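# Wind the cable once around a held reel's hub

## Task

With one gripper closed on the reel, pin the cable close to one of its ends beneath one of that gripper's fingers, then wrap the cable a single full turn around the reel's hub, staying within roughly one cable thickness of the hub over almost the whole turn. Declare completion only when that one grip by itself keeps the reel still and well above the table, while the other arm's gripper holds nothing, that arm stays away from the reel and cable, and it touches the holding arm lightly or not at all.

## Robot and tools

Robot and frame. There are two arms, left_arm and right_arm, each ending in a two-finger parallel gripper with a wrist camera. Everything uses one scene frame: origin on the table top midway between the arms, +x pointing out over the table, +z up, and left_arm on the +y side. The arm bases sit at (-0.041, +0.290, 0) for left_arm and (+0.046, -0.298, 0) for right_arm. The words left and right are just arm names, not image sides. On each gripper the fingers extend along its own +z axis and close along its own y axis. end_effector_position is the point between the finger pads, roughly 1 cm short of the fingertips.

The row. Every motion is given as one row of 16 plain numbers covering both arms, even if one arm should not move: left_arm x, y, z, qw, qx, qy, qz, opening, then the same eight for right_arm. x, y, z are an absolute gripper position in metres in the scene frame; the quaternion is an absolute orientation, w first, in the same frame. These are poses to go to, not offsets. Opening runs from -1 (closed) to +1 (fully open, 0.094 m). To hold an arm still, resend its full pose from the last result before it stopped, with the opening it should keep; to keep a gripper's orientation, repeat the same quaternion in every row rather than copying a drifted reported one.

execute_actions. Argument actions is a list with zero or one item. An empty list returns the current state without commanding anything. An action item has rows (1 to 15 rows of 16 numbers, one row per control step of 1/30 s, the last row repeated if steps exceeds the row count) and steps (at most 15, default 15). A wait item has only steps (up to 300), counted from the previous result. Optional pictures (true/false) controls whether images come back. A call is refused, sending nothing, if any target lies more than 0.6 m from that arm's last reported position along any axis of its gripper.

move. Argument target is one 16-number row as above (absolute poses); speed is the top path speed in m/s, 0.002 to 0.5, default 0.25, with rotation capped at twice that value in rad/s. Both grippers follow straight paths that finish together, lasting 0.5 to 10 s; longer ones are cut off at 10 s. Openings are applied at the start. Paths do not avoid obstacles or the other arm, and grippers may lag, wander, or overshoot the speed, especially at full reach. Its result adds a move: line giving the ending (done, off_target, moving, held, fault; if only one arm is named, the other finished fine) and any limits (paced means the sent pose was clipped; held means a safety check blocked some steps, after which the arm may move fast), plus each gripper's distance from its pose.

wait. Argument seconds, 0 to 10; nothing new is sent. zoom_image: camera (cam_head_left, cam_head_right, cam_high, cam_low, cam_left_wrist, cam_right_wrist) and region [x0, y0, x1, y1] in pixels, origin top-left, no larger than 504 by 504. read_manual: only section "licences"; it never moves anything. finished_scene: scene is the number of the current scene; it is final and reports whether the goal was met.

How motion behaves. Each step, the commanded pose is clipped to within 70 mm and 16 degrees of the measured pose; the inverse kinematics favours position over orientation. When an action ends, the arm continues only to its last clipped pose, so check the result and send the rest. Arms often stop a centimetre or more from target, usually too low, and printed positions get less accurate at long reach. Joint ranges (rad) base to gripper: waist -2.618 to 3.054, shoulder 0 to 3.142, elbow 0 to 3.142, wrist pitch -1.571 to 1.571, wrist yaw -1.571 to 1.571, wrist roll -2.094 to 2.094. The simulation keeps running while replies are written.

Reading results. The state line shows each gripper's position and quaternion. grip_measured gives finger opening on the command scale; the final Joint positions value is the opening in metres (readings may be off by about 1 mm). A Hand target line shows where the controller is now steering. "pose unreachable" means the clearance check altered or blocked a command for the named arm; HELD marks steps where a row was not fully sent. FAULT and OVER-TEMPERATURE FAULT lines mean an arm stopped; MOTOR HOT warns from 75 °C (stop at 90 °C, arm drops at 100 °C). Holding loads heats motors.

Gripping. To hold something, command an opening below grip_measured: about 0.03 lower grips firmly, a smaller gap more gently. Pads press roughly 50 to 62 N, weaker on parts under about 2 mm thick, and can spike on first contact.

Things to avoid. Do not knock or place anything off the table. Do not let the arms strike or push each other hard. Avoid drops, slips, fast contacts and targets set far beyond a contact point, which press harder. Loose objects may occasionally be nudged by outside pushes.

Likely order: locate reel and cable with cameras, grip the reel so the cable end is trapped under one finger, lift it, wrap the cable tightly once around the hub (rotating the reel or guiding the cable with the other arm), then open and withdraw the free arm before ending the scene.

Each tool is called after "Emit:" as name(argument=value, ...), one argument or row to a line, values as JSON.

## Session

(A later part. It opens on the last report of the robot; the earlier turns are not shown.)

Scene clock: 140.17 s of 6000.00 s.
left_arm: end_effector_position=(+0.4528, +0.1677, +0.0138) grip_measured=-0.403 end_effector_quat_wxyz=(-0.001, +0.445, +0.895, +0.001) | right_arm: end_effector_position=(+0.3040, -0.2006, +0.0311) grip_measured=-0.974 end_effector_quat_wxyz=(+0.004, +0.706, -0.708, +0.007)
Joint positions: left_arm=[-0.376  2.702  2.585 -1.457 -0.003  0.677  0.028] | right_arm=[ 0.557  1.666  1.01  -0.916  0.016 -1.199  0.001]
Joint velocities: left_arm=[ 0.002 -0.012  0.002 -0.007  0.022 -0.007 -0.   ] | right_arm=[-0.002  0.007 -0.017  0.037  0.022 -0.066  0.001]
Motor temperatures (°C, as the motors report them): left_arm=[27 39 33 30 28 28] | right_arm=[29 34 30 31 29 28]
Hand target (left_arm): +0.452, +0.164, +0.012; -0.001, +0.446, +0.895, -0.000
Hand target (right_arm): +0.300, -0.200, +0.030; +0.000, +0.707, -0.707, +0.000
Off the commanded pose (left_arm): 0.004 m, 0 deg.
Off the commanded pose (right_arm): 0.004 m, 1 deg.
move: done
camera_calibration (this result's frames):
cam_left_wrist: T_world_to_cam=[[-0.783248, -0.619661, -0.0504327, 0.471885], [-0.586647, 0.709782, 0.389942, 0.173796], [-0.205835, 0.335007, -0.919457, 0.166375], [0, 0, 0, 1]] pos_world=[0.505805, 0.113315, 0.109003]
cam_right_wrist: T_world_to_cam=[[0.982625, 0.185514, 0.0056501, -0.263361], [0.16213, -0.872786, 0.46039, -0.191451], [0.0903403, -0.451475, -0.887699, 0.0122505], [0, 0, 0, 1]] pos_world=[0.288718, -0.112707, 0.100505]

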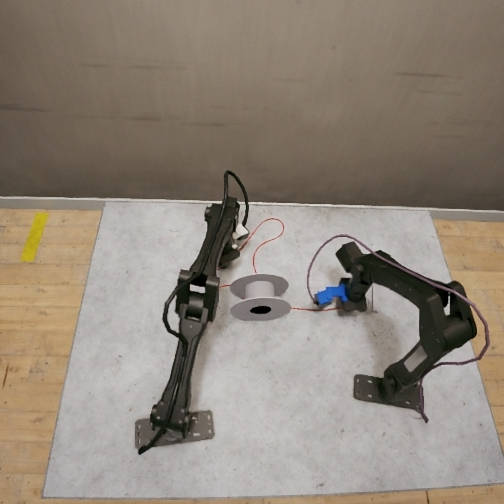

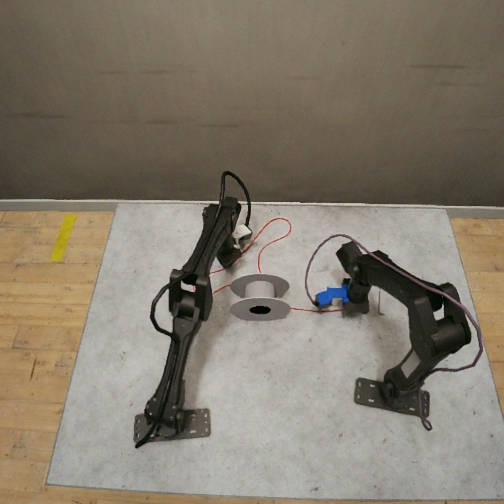

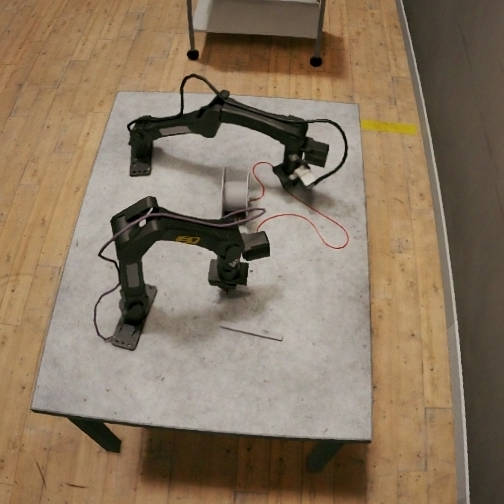

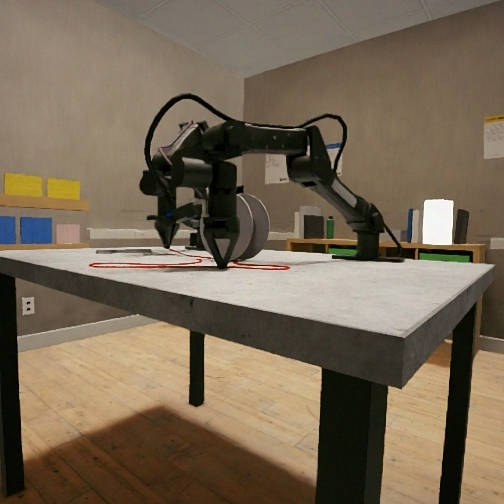

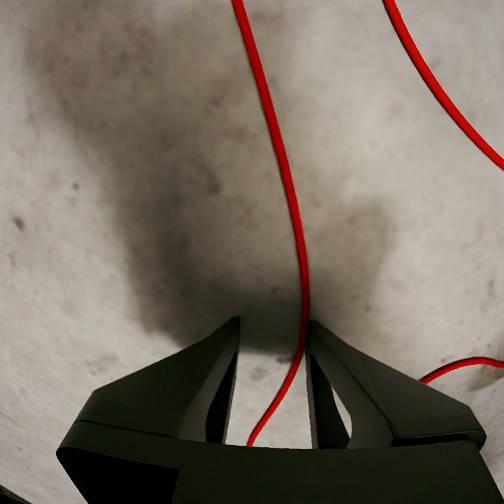

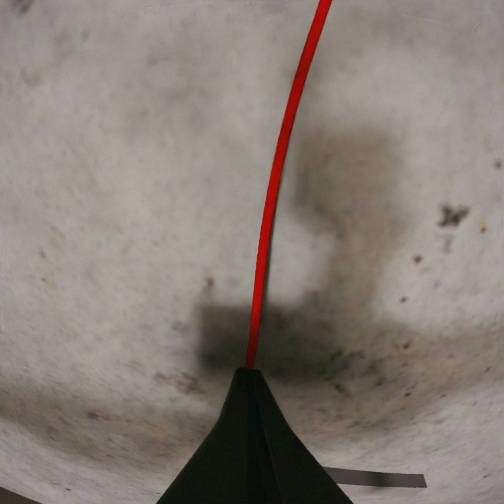

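Emit:
move(
  target=[0.447,0.16,0.005,0,0.446,0.895,0,-0.45,0.30,-0.2,0.03,0,-0.707,0.707,0,-1],
  speed=0.05,
)

Emit:
move(
  target=[0.447,0.16,0.005,0,0.446,0.895,0,-1,0.30,-0.2,0.03,0,-0.707,0.707,0,-1],
)

Emit:
move(
  target=[0.30,0.33,0.08,0,0.6,0.8,0,-1,0.30,-0.2,0.03,0,-0.707,0.707,0,-1],
  speed=0.15,
)

Scene clock: 143.93 s of 6000.00 s.
left_arm: end_effector_position=(+0.4528, +0.1677, +0.0124) grip_measured=-0.447 end_effector_quat_wxyz=(+0.007, +0.442, +0.897, +0.003) | right_arm: end_effector_position=(+0.3040, -0.2006, +0.0311) grip_measured=-0.974 end_effector_quat_wxyz=(+0.004, +0.706, -0.708, +0.007)
Joint positions: left_arm=[-0.376  2.655  2.49  -1.391 -0.003  0.669  0.026] | right_arm=[ 0.557  1.666  1.01  -0.916  0.016 -1.199  0.001]
Joint velocities: left_arm=[-0.007 -0.032 -0.012  0.11   0.007 -0.081  0.001] | right_arm=[-0.007  0.017  0.002 -0.007  0.066  0.081 -0.002]
Motor temperatures (°C, as the motors report them): left_arm=[27 39 33 30 28 28] | right_arm=[29 34 30 31 29 28]
Hand target (left_arm): +0.447, +0.160, +0.005; -0.001, +0.446, +0.895, +0.000
Hand target (right_arm): +0.300, -0.200, +0.030; +0.000, +0.707, -0.707, +0.000
Off the commanded pose (left_arm): 0.012 m, 1 deg.
Off the commanded pose (right_arm): 0.004 m, 1 deg.
move: off_target (left_arm)
camera_calibration (this result's frames):
cam_left_wrist: T_world_to_cam=[[-0.777344, -0.626123, -0.0608715, 0.470384], [-0.598609, 0.706478, 0.377565, 0.180411], [-0.193398, 0.329936, -0.92398, 0.160309], [0, 0, 0, 1]] pos_world=[0.504649, 0.114171, 0.108638]
cam_right_wrist: T_world_to_cam=[[0.982625, 0.185514, 0.0056501, -0.263361], [0.16213, -0.872786, 0.46039, -0.191451], [0.0903403, -0.451475, -0.887699, 0.0122505], [0, 0, 0, 1]] pos_world=[0.288718, -0.112707, 0.100505]

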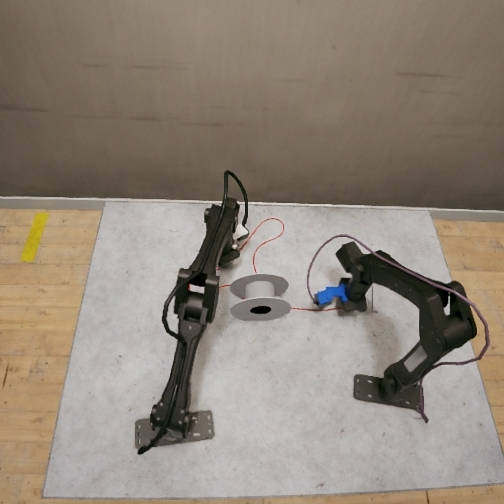

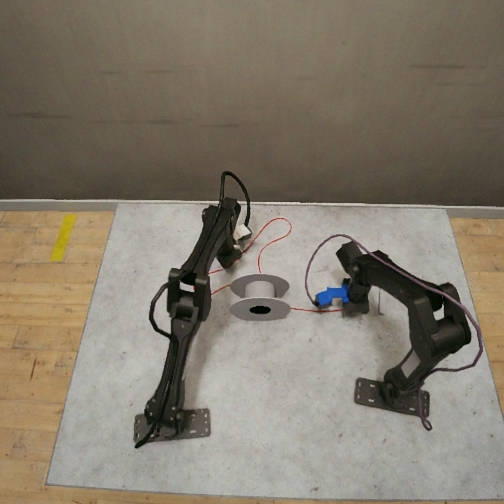

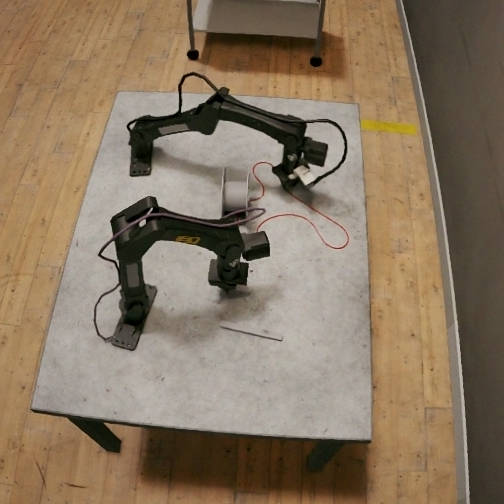

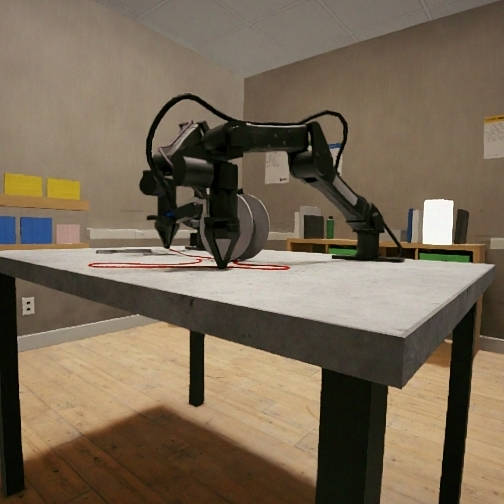

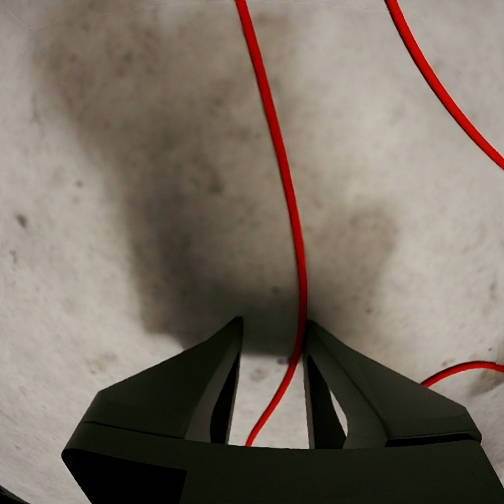

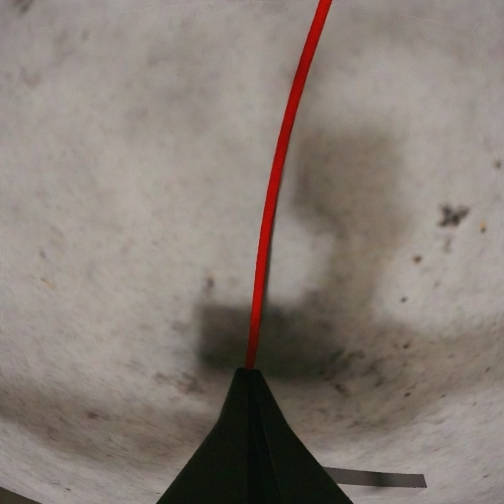

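Scene clock: 144.63 s of 6000.00 s.
left_arm: end_effector_position=(+0.4516, +0.1662, +0.0124) grip_measured=-0.958 end_effector_quat_wxyz=(+0.005, +0.443, +0.897, +0.002) | right_arm: end_effector_position=(+0.3040, -0.2006, +0.0311) grip_measured=-0.974 end_effector_quat_wxyz=(+0.004, +0.706, -0.708, +0.007)
Joint positions: left_arm=[-0.379  2.655  2.49  -1.394 -0.003  0.668  0.002] | right_arm=[ 0.557  1.666  1.01  -0.916  0.016 -1.199  0.001]
Joint velocities: left_arm=[-0.012 -0.002 -0.007  0.037 -0.037  0.051 -0.001] | right_arm=[ 0.007  0.012  0.002  0.051 -0.007  0.007 -0.001]
Motor temperatures (°C, as the motors report them): left_arm=[27 40 33 30 28 28] | right_arm=[29 34 30 31 29 28]
Hand target (left_arm): +0.447, +0.160, +0.005; -0.001, +0.446, +0.895, -0.000
Hand target (right_arm): +0.300, -0.200, +0.030; +0.000, +0.707, -0.707, +0.000
Off the commanded pose (left_arm): 0.011 m, 1 deg.
Off the commanded pose (right_arm): 0.004 m, 1 deg.
move: off_target (left_arm)
camera_calibration (this result's frames):
cam_left_wrist: T_world_to_cam=[[-0.778961, -0.624317, -0.0587229, 0.46889], [-0.595832, 0.707711, 0.379644, 0.179337], [-0.195459, 0.330717, -0.923267, 0.161384], [0, 0, 0, 1]] pos_world=[0.503645, 0.112445, 0.108451]
cam_right_wrist: T_world_to_cam=[[0.982625, 0.185514, 0.0056501, -0.263361], [0.16213, -0.872786, 0.46039, -0.191451], [0.0903403, -0.451475, -0.887699, 0.0122505], [0, 0, 0, 1]] pos_world=[0.288718, -0.112707, 0.100505]

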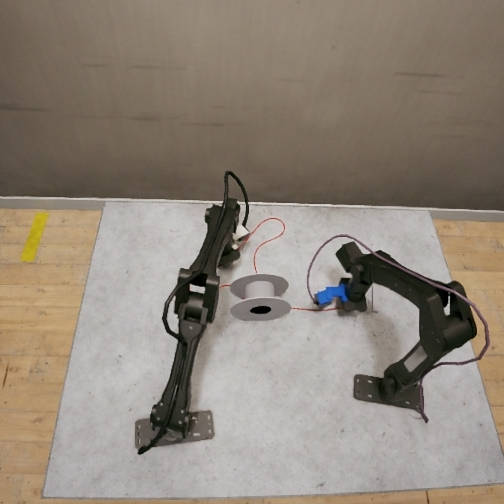

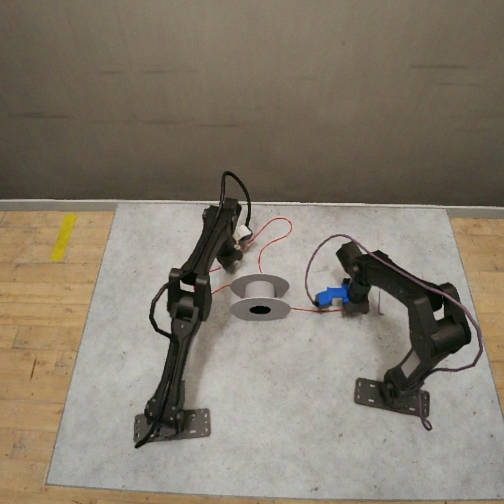

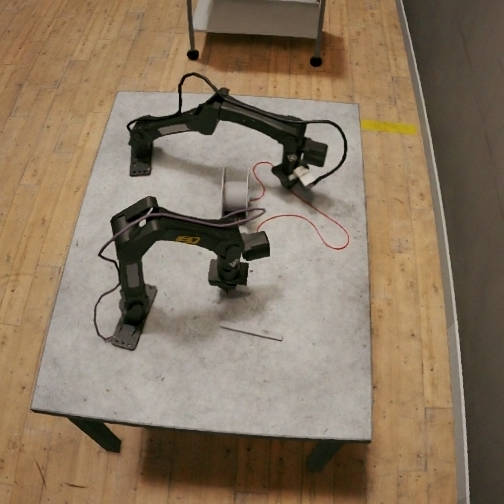

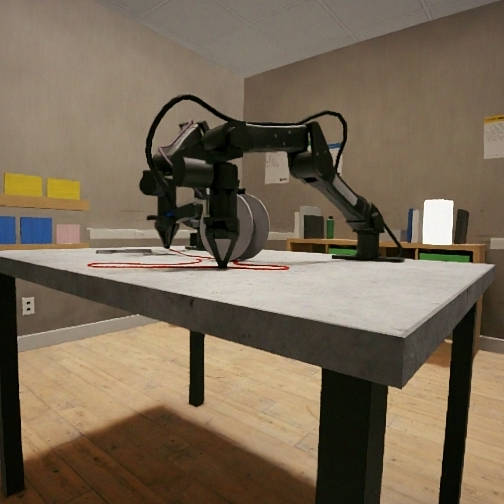

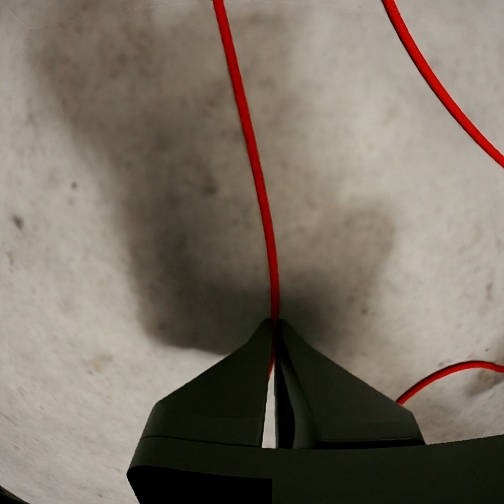

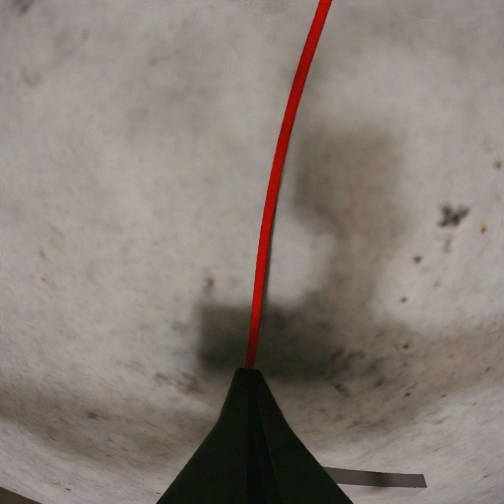

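Scene clock: 146.77 s of 6000.00 s.
left_arm: end_effector_position=(+0.3100, +0.3331, +0.0790) grip_measured=-0.958 end_effector_quat_wxyz=(-0.001, +0.598, +0.801, +0.002) | right_arm: end_effector_position=(+0.3040, -0.2006, +0.0311) grip_measured=-0.974 end_effector_quat_wxyz=(+0.004, +0.706, -0.708, +0.007)
Joint positions: left_arm=[-0.012  1.896  1.491 -1.164 -0.004  1.4    0.002] | right_arm=[ 0.557  1.666  1.01  -0.916  0.016 -1.199  0.001]
Joint velocities: left_arm=[-0.007 -0.017 -0.012  0.022  0.051  0.066  0.   ] | right_arm=[-0.012 -0.012 -0.002 -0.037 -0.051 -0.081  0.001]
Motor temperatures (°C, as the motors report them): left_arm=[27 40 33 30 28 28] | right_arm=[29 34 30 31 29 28]
Hand target (left_arm): +0.305, +0.333, +0.081; +0.002, +0.600, +0.800, +0.001
Hand target (right_arm): +0.300, -0.200, +0.030; +0.000, +0.707, -0.707, +0.000
Off the commanded pose (left_arm): 0.011 m, 0 deg.
Off the commanded pose (right_arm): 0.004 m, 1 deg.
move: off_target (left_arm)
camera_calibration (this result's frames):
cam_left_wrist: T_world_to_cam=[[-0.95106, -0.304624, -0.051852, 0.413061], [-0.300109, 0.870606, 0.389847, -0.195196], [-0.073614, 0.386329, -0.919419, 0.0833801], [0, 0, 0, 1]] pos_world=[0.340404, 0.263555, 0.174176]
cam_right_wrist: T_world_to_cam=[[0.982625, 0.185514, 0.0056501, -0.263361], [0.16213, -0.872786, 0.46039, -0.191451], [0.0903403, -0.451475, -0.887699, 0.0122505], [0, 0, 0, 1]] pos_world=[0.288718, -0.112707, 0.100505]

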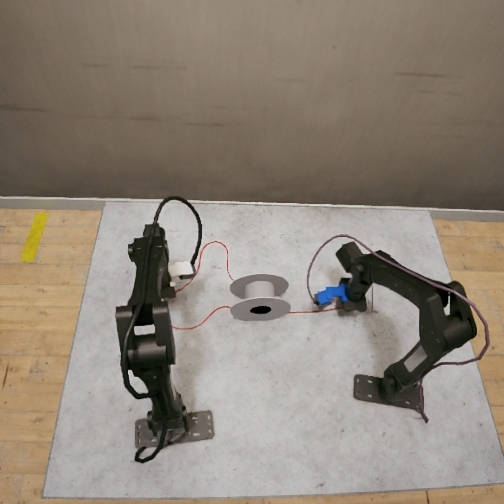

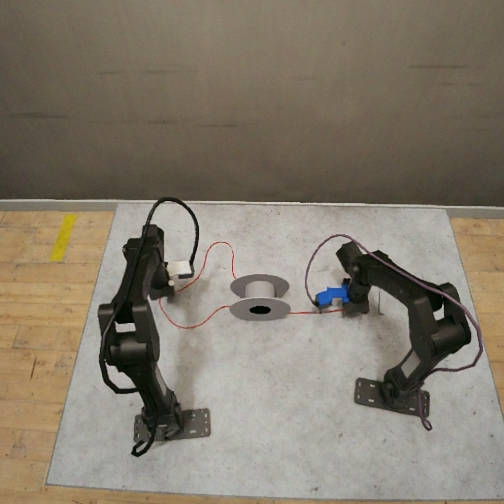

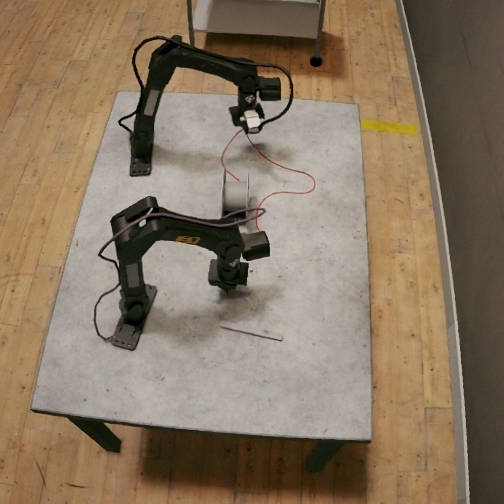

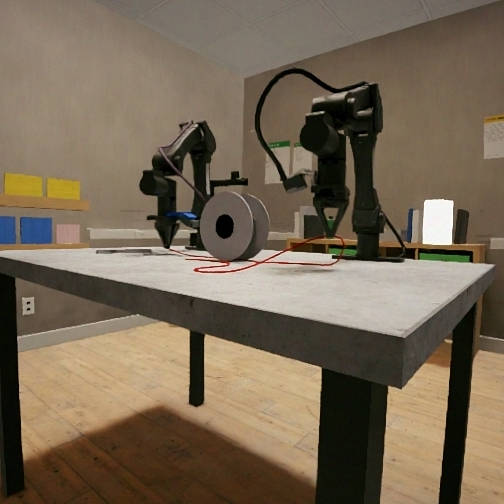

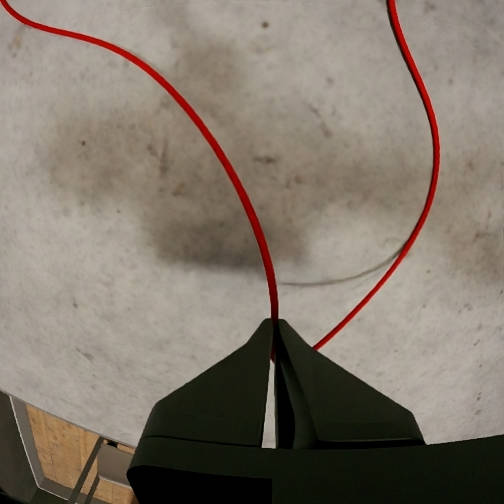

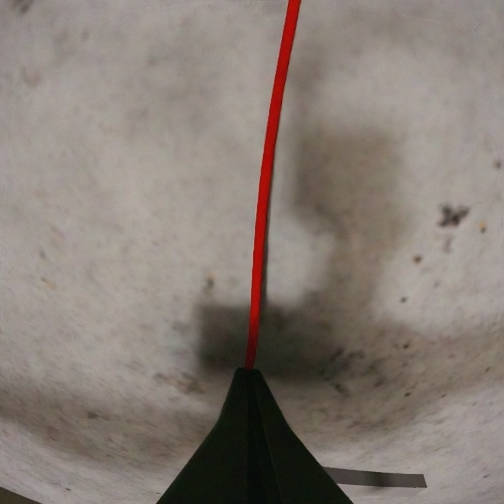

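Emit:
execute_actions(
  actions=[],
)

Emit:
move(
  target=[0.30,0.22,0.2,0.05,0.707,0.707,0,-1,0.22,-0.18,0.04,0,-0.707,0.707,0,-1],
)

Emit:
move(
  target=[0.31,0.07,0.25,0.1,0.707,0.707,0,-1,0.22,-0.18,0.04,0,-0.707,0.707,0,-1],
  speed=0.15,
)

Scene clock: 162.10 s of 6000.00 s.
left_arm: end_effector_position=(+0.3100, +0.3331, +0.0790) grip_measured=-0.958 end_effector_quat_wxyz=(-0.001, +0.599, +0.801, +0.002) | right_arm: end_effector_position=(+0.3040, -0.2006, +0.0311) grip_measured=-0.974 end_effector_quat_wxyz=(+0.004, +0.706, -0.708, +0.007)
Joint positions: left_arm=[-0.012  1.896  1.491 -1.164 -0.004  1.402  0.002] | right_arm=[ 0.557  1.666  1.01  -0.916  0.016 -1.199  0.001]
Joint velocities: left_arm=[-0.002 -0.012  0.002 -0.022  0.051  0.022  0.   ] | right_arm=[-0.012  0.022  0.007  0.007 -0.007 -0.051 -0.001]
Motor temperatures (°C, as the motors report them): left_arm=[27 39 32 30 28 28] | right_arm=[29 34 30 30 29 28]
Hand target (left_arm): +0.305, +0.333, +0.081; +0.002, +0.600, +0.800, +0.001
Hand target (right_arm): +0.300, -0.200, +0.030; +0.000, +0.707, -0.707, +0.000
Off the commanded pose (left_arm): 0.011 m, 0 deg.
Off the commanded pose (right_arm): 0.004 m, 1 deg.
Steps of this call (steps 1 to 180: nothing new was sent; then 9.33 s passed at rest). Readings (end_effector_position):
1: left_arm (+0.3100, +0.3331, +0.0790) | right_arm (+0.3040, -0.2006, +0.0311)
2: left_arm (+0.3100, +0.3331, +0.0790) | right_arm (+0.3040, -0.2006, +0.0311)
4: left_arm (+0.3100, +0.3331, +0.0790) | right_arm (+0.3040, -0.2006, +0.0311)
8: left_arm (+0.3100, +0.3331, +0.0790) | right_arm (+0.3040, -0.2006, +0.0311)
180: the state above
camera_calibration (this result's frames):
cam_left_wrist: T_world_to_cam=[[-0.951756, -0.302446, -0.051844, 0.412551], [-0.298112, 0.871289, 0.389852, -0.196043], [-0.072738, 0.386499, -0.919417, 0.083052], [0, 0, 0, 1]] pos_world=[0.340246, 0.263485, 0.174175]
cam_right_wrist: T_world_to_cam=[[0.982625, 0.185514, 0.0056501, -0.263361], [0.16213, -0.872786, 0.46039, -0.191451], [0.0903403, -0.451475, -0.887699, 0.0122505], [0, 0, 0, 1]] pos_world=[0.288718, -0.112707, 0.100505]

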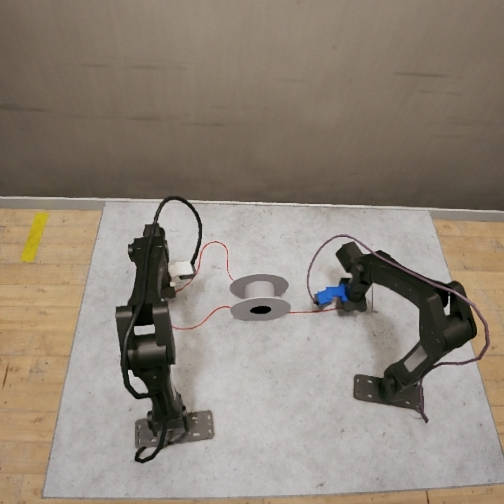

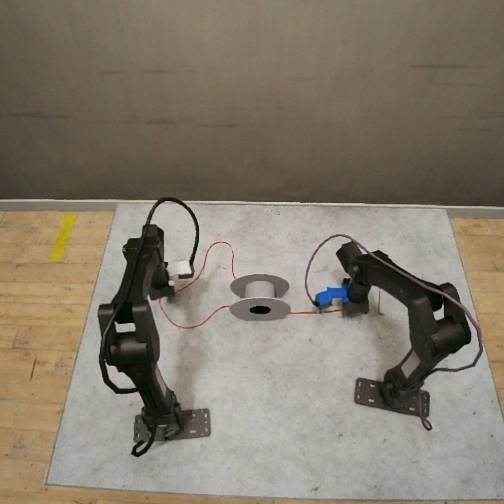

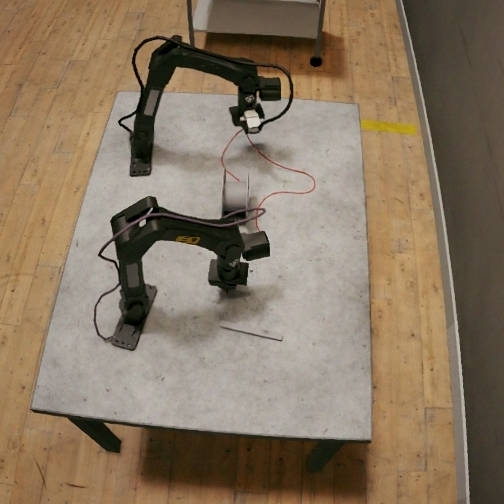

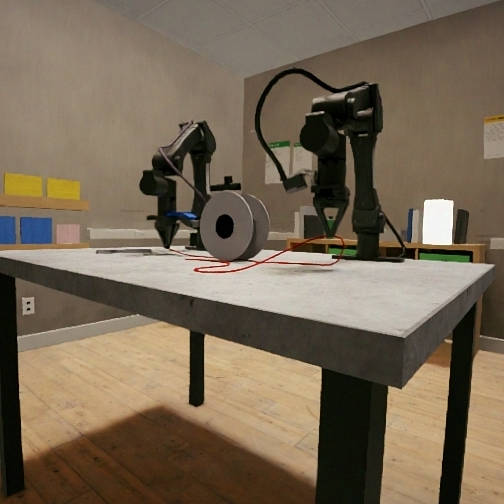

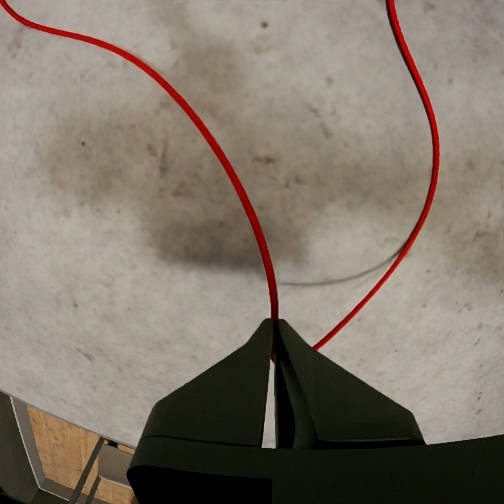

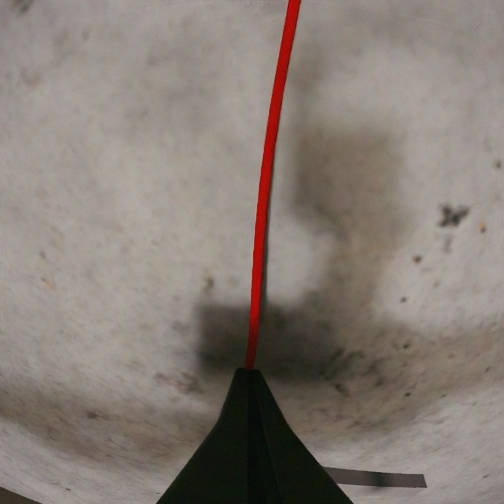

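Scene clock: 163.43 s of 6000.00 s.
left_arm: end_effector_position=(+0.2972, +0.2222, +0.1929) grip_measured=-0.958 end_effector_quat_wxyz=(+0.042, +0.708, +0.705, +0.000) | right_arm: end_effector_position=(+0.2289, -0.1792, +0.0388) grip_measured=-0.974 end_effector_quat_wxyz=(-0.005, +0.707, -0.708, +0.007)
Joint positions: left_arm=[-0.306  1.815  1.839 -1.525  0.048  1.397  0.002] | right_arm=[ 0.771  1.42   0.805 -0.943  0.011 -0.987  0.001]
Joint velocities: left_arm=[ 0.002 -0.007  0.002 -0.037  0.081 -0.037 -0.001] | right_arm=[-0.012  0.017 -0.012  0.022 -0.007  0.037 -0.001]
Motor temperatures (°C, as the motors report them): left_arm=[27 39 33 30 28 28] | right_arm=[29 33 30 30 29 28]
Hand target (left_arm): +0.297, +0.220, +0.200; +0.049, +0.707, +0.706, -0.001
Hand target (right_arm): +0.220, -0.179, +0.039; -0.002, +0.707, -0.707, -0.003
Off the commanded pose (left_arm): 0.008 m, 1 deg.
Off the commanded pose (right_arm): 0.009 m, 1 deg.
move: done
camera_calibration (this result's frames):
cam_left_wrist: T_world_to_cam=[[-0.993876, -0.0224605, -0.108196, 0.333869], [-0.0570952, 0.942679, 0.328779, -0.223416], [0.0946094, 0.332943, -0.938189, 0.195523], [0, 0, 0, 1]] pos_world=[0.30057, 0.15301, 0.293015]
cam_right_wrist: T_world_to_cam=[[0.98219, 0.186902, 0.0192306, -0.193814], [0.158229, -0.877991, 0.45177, -0.163885], [0.101321, -0.440681, -0.891927, 0.0351018], [0, 0, 0, 1]] pos_world=[0.212737, -0.0921964, 0.109074]

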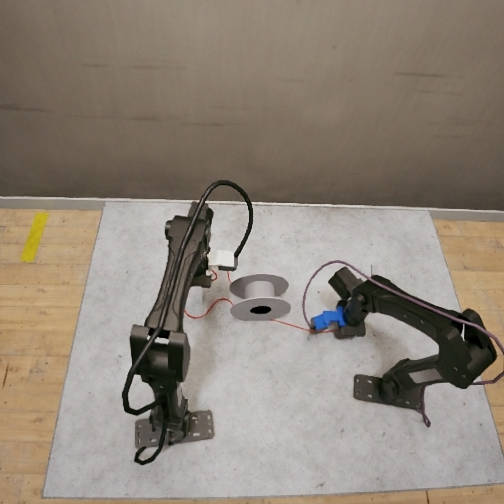

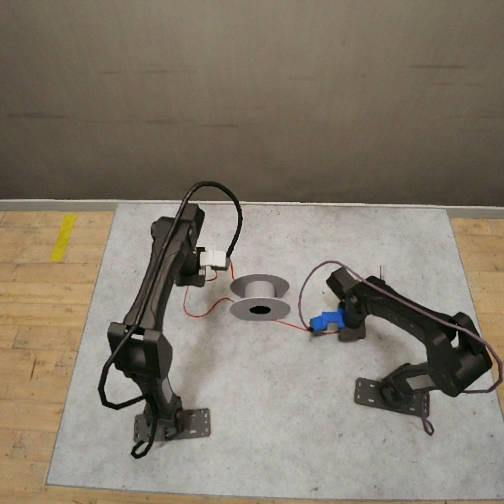

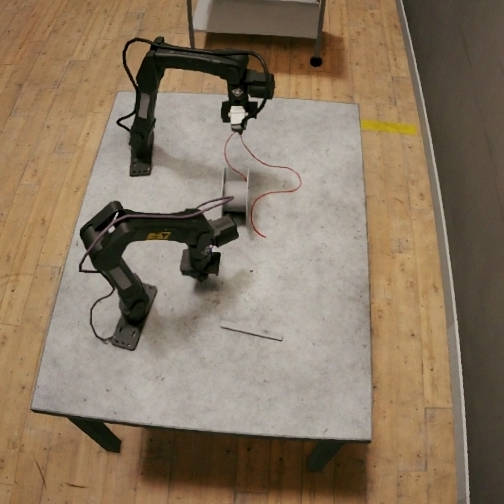

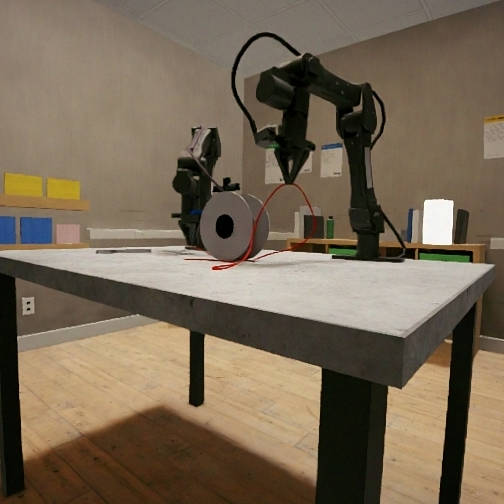

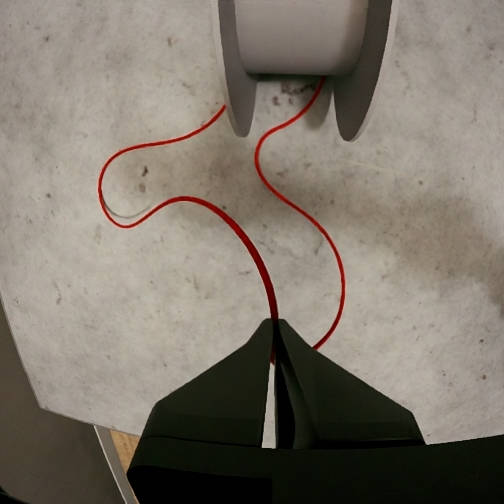

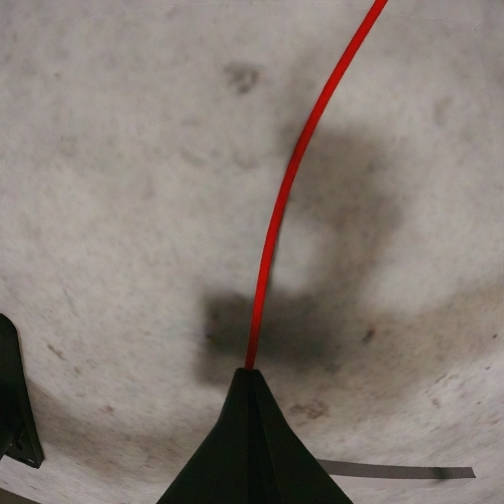

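Scene clock: 165.00 s of 6000.00 s.
left_arm: end_effector_position=(+0.3051, +0.0718, +0.2451) grip_measured=-0.958 end_effector_quat_wxyz=(+0.137, +0.703, +0.698, +0.010) | right_arm: end_effector_position=(+0.2280, -0.1798, +0.0388) grip_measured=-0.974 end_effector_quat_wxyz=(-0.003, +0.706, -0.708, +0.006)
Joint positions: left_arm=[-0.675  1.964  2.227 -1.562  0.047  1.027  0.002] | right_arm=[ 0.771  1.42   0.805 -0.948  0.011 -0.986  0.001]
Joint velocities: left_arm=[-0.002  0.012  0.007  0.037 -0.022 -0.037 -0.   ] | right_arm=[ 0.007 -0.022  0.002  0.007  0.007 -0.022 -0.001]
Motor temperatures (°C, as the motors report them): left_arm=[27 39 33 30 28 28] | right_arm=[29 33 30 30 29 28]
Hand target (left_arm): +0.306, +0.070, +0.249; +0.141, +0.700, +0.700, +0.010
Hand target (right_arm): +0.220, -0.180, +0.040; +0.000, +0.707, -0.707, -0.000
Off the commanded pose (left_arm): 0.007 m, 5 deg.
Off the commanded pose (right_arm): 0.008 m, 1 deg.
joint sent to its limit (left arm) — the command would take joint 4 (wrist pitch) past its lower limit, so that joint was sent only as far as its limit.
move: off_target (left_arm)
camera_calibration (this result's frames):
cam_left_wrist: T_world_to_cam=[[-0.967152, -0.0420287, -0.250699, 0.372181], [-0.0941789, 0.975296, 0.199821, -0.0576955], [0.236107, 0.216868, -0.947218, 0.261176], [0, 0, 0, 1]] pos_world=[0.292857, 0.0152717, 0.352225]
cam_right_wrist: T_world_to_cam=[[0.98254, 0.185446, 0.0150156, -0.192941], [0.158618, -0.877104, 0.453354, -0.16427], [0.097243, -0.443056, -0.891204, 0.035388], [0, 0, 0, 1]] pos_world=[0.212187, -0.0926224, 0.108907]

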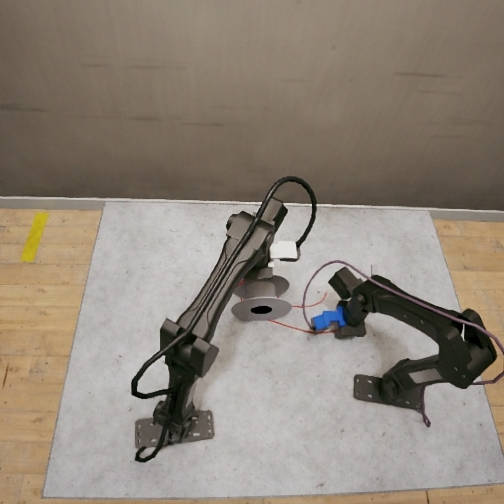

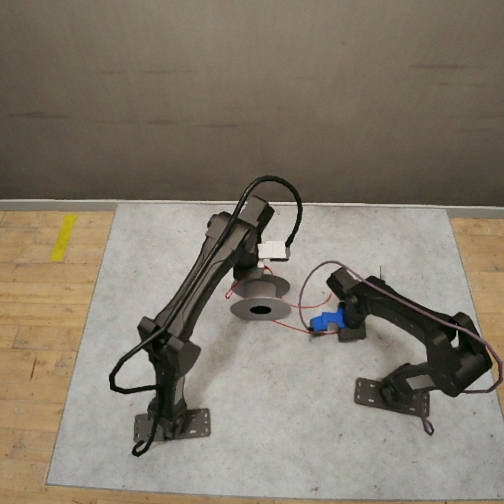

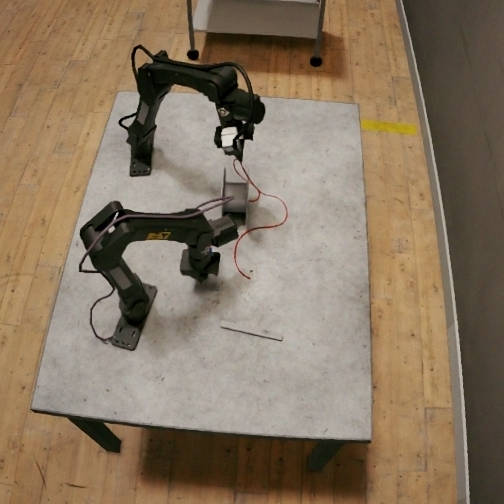

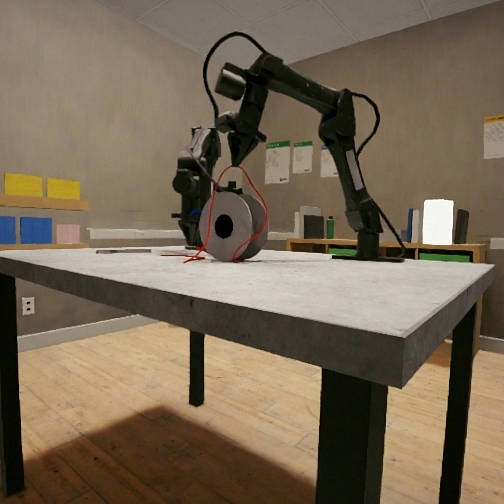

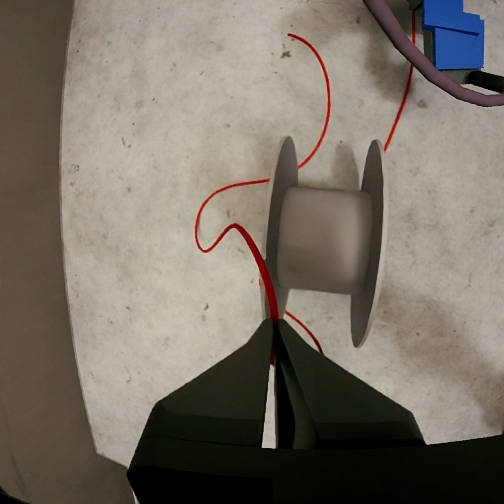

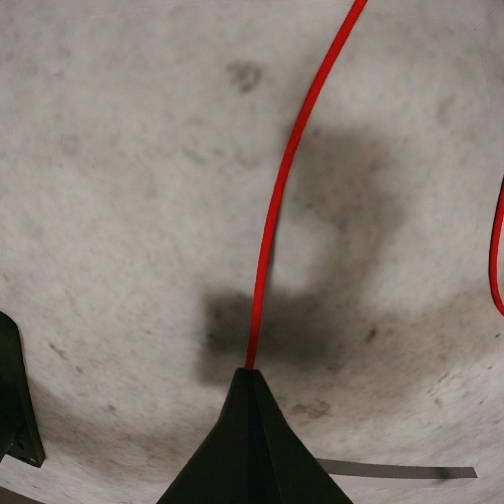

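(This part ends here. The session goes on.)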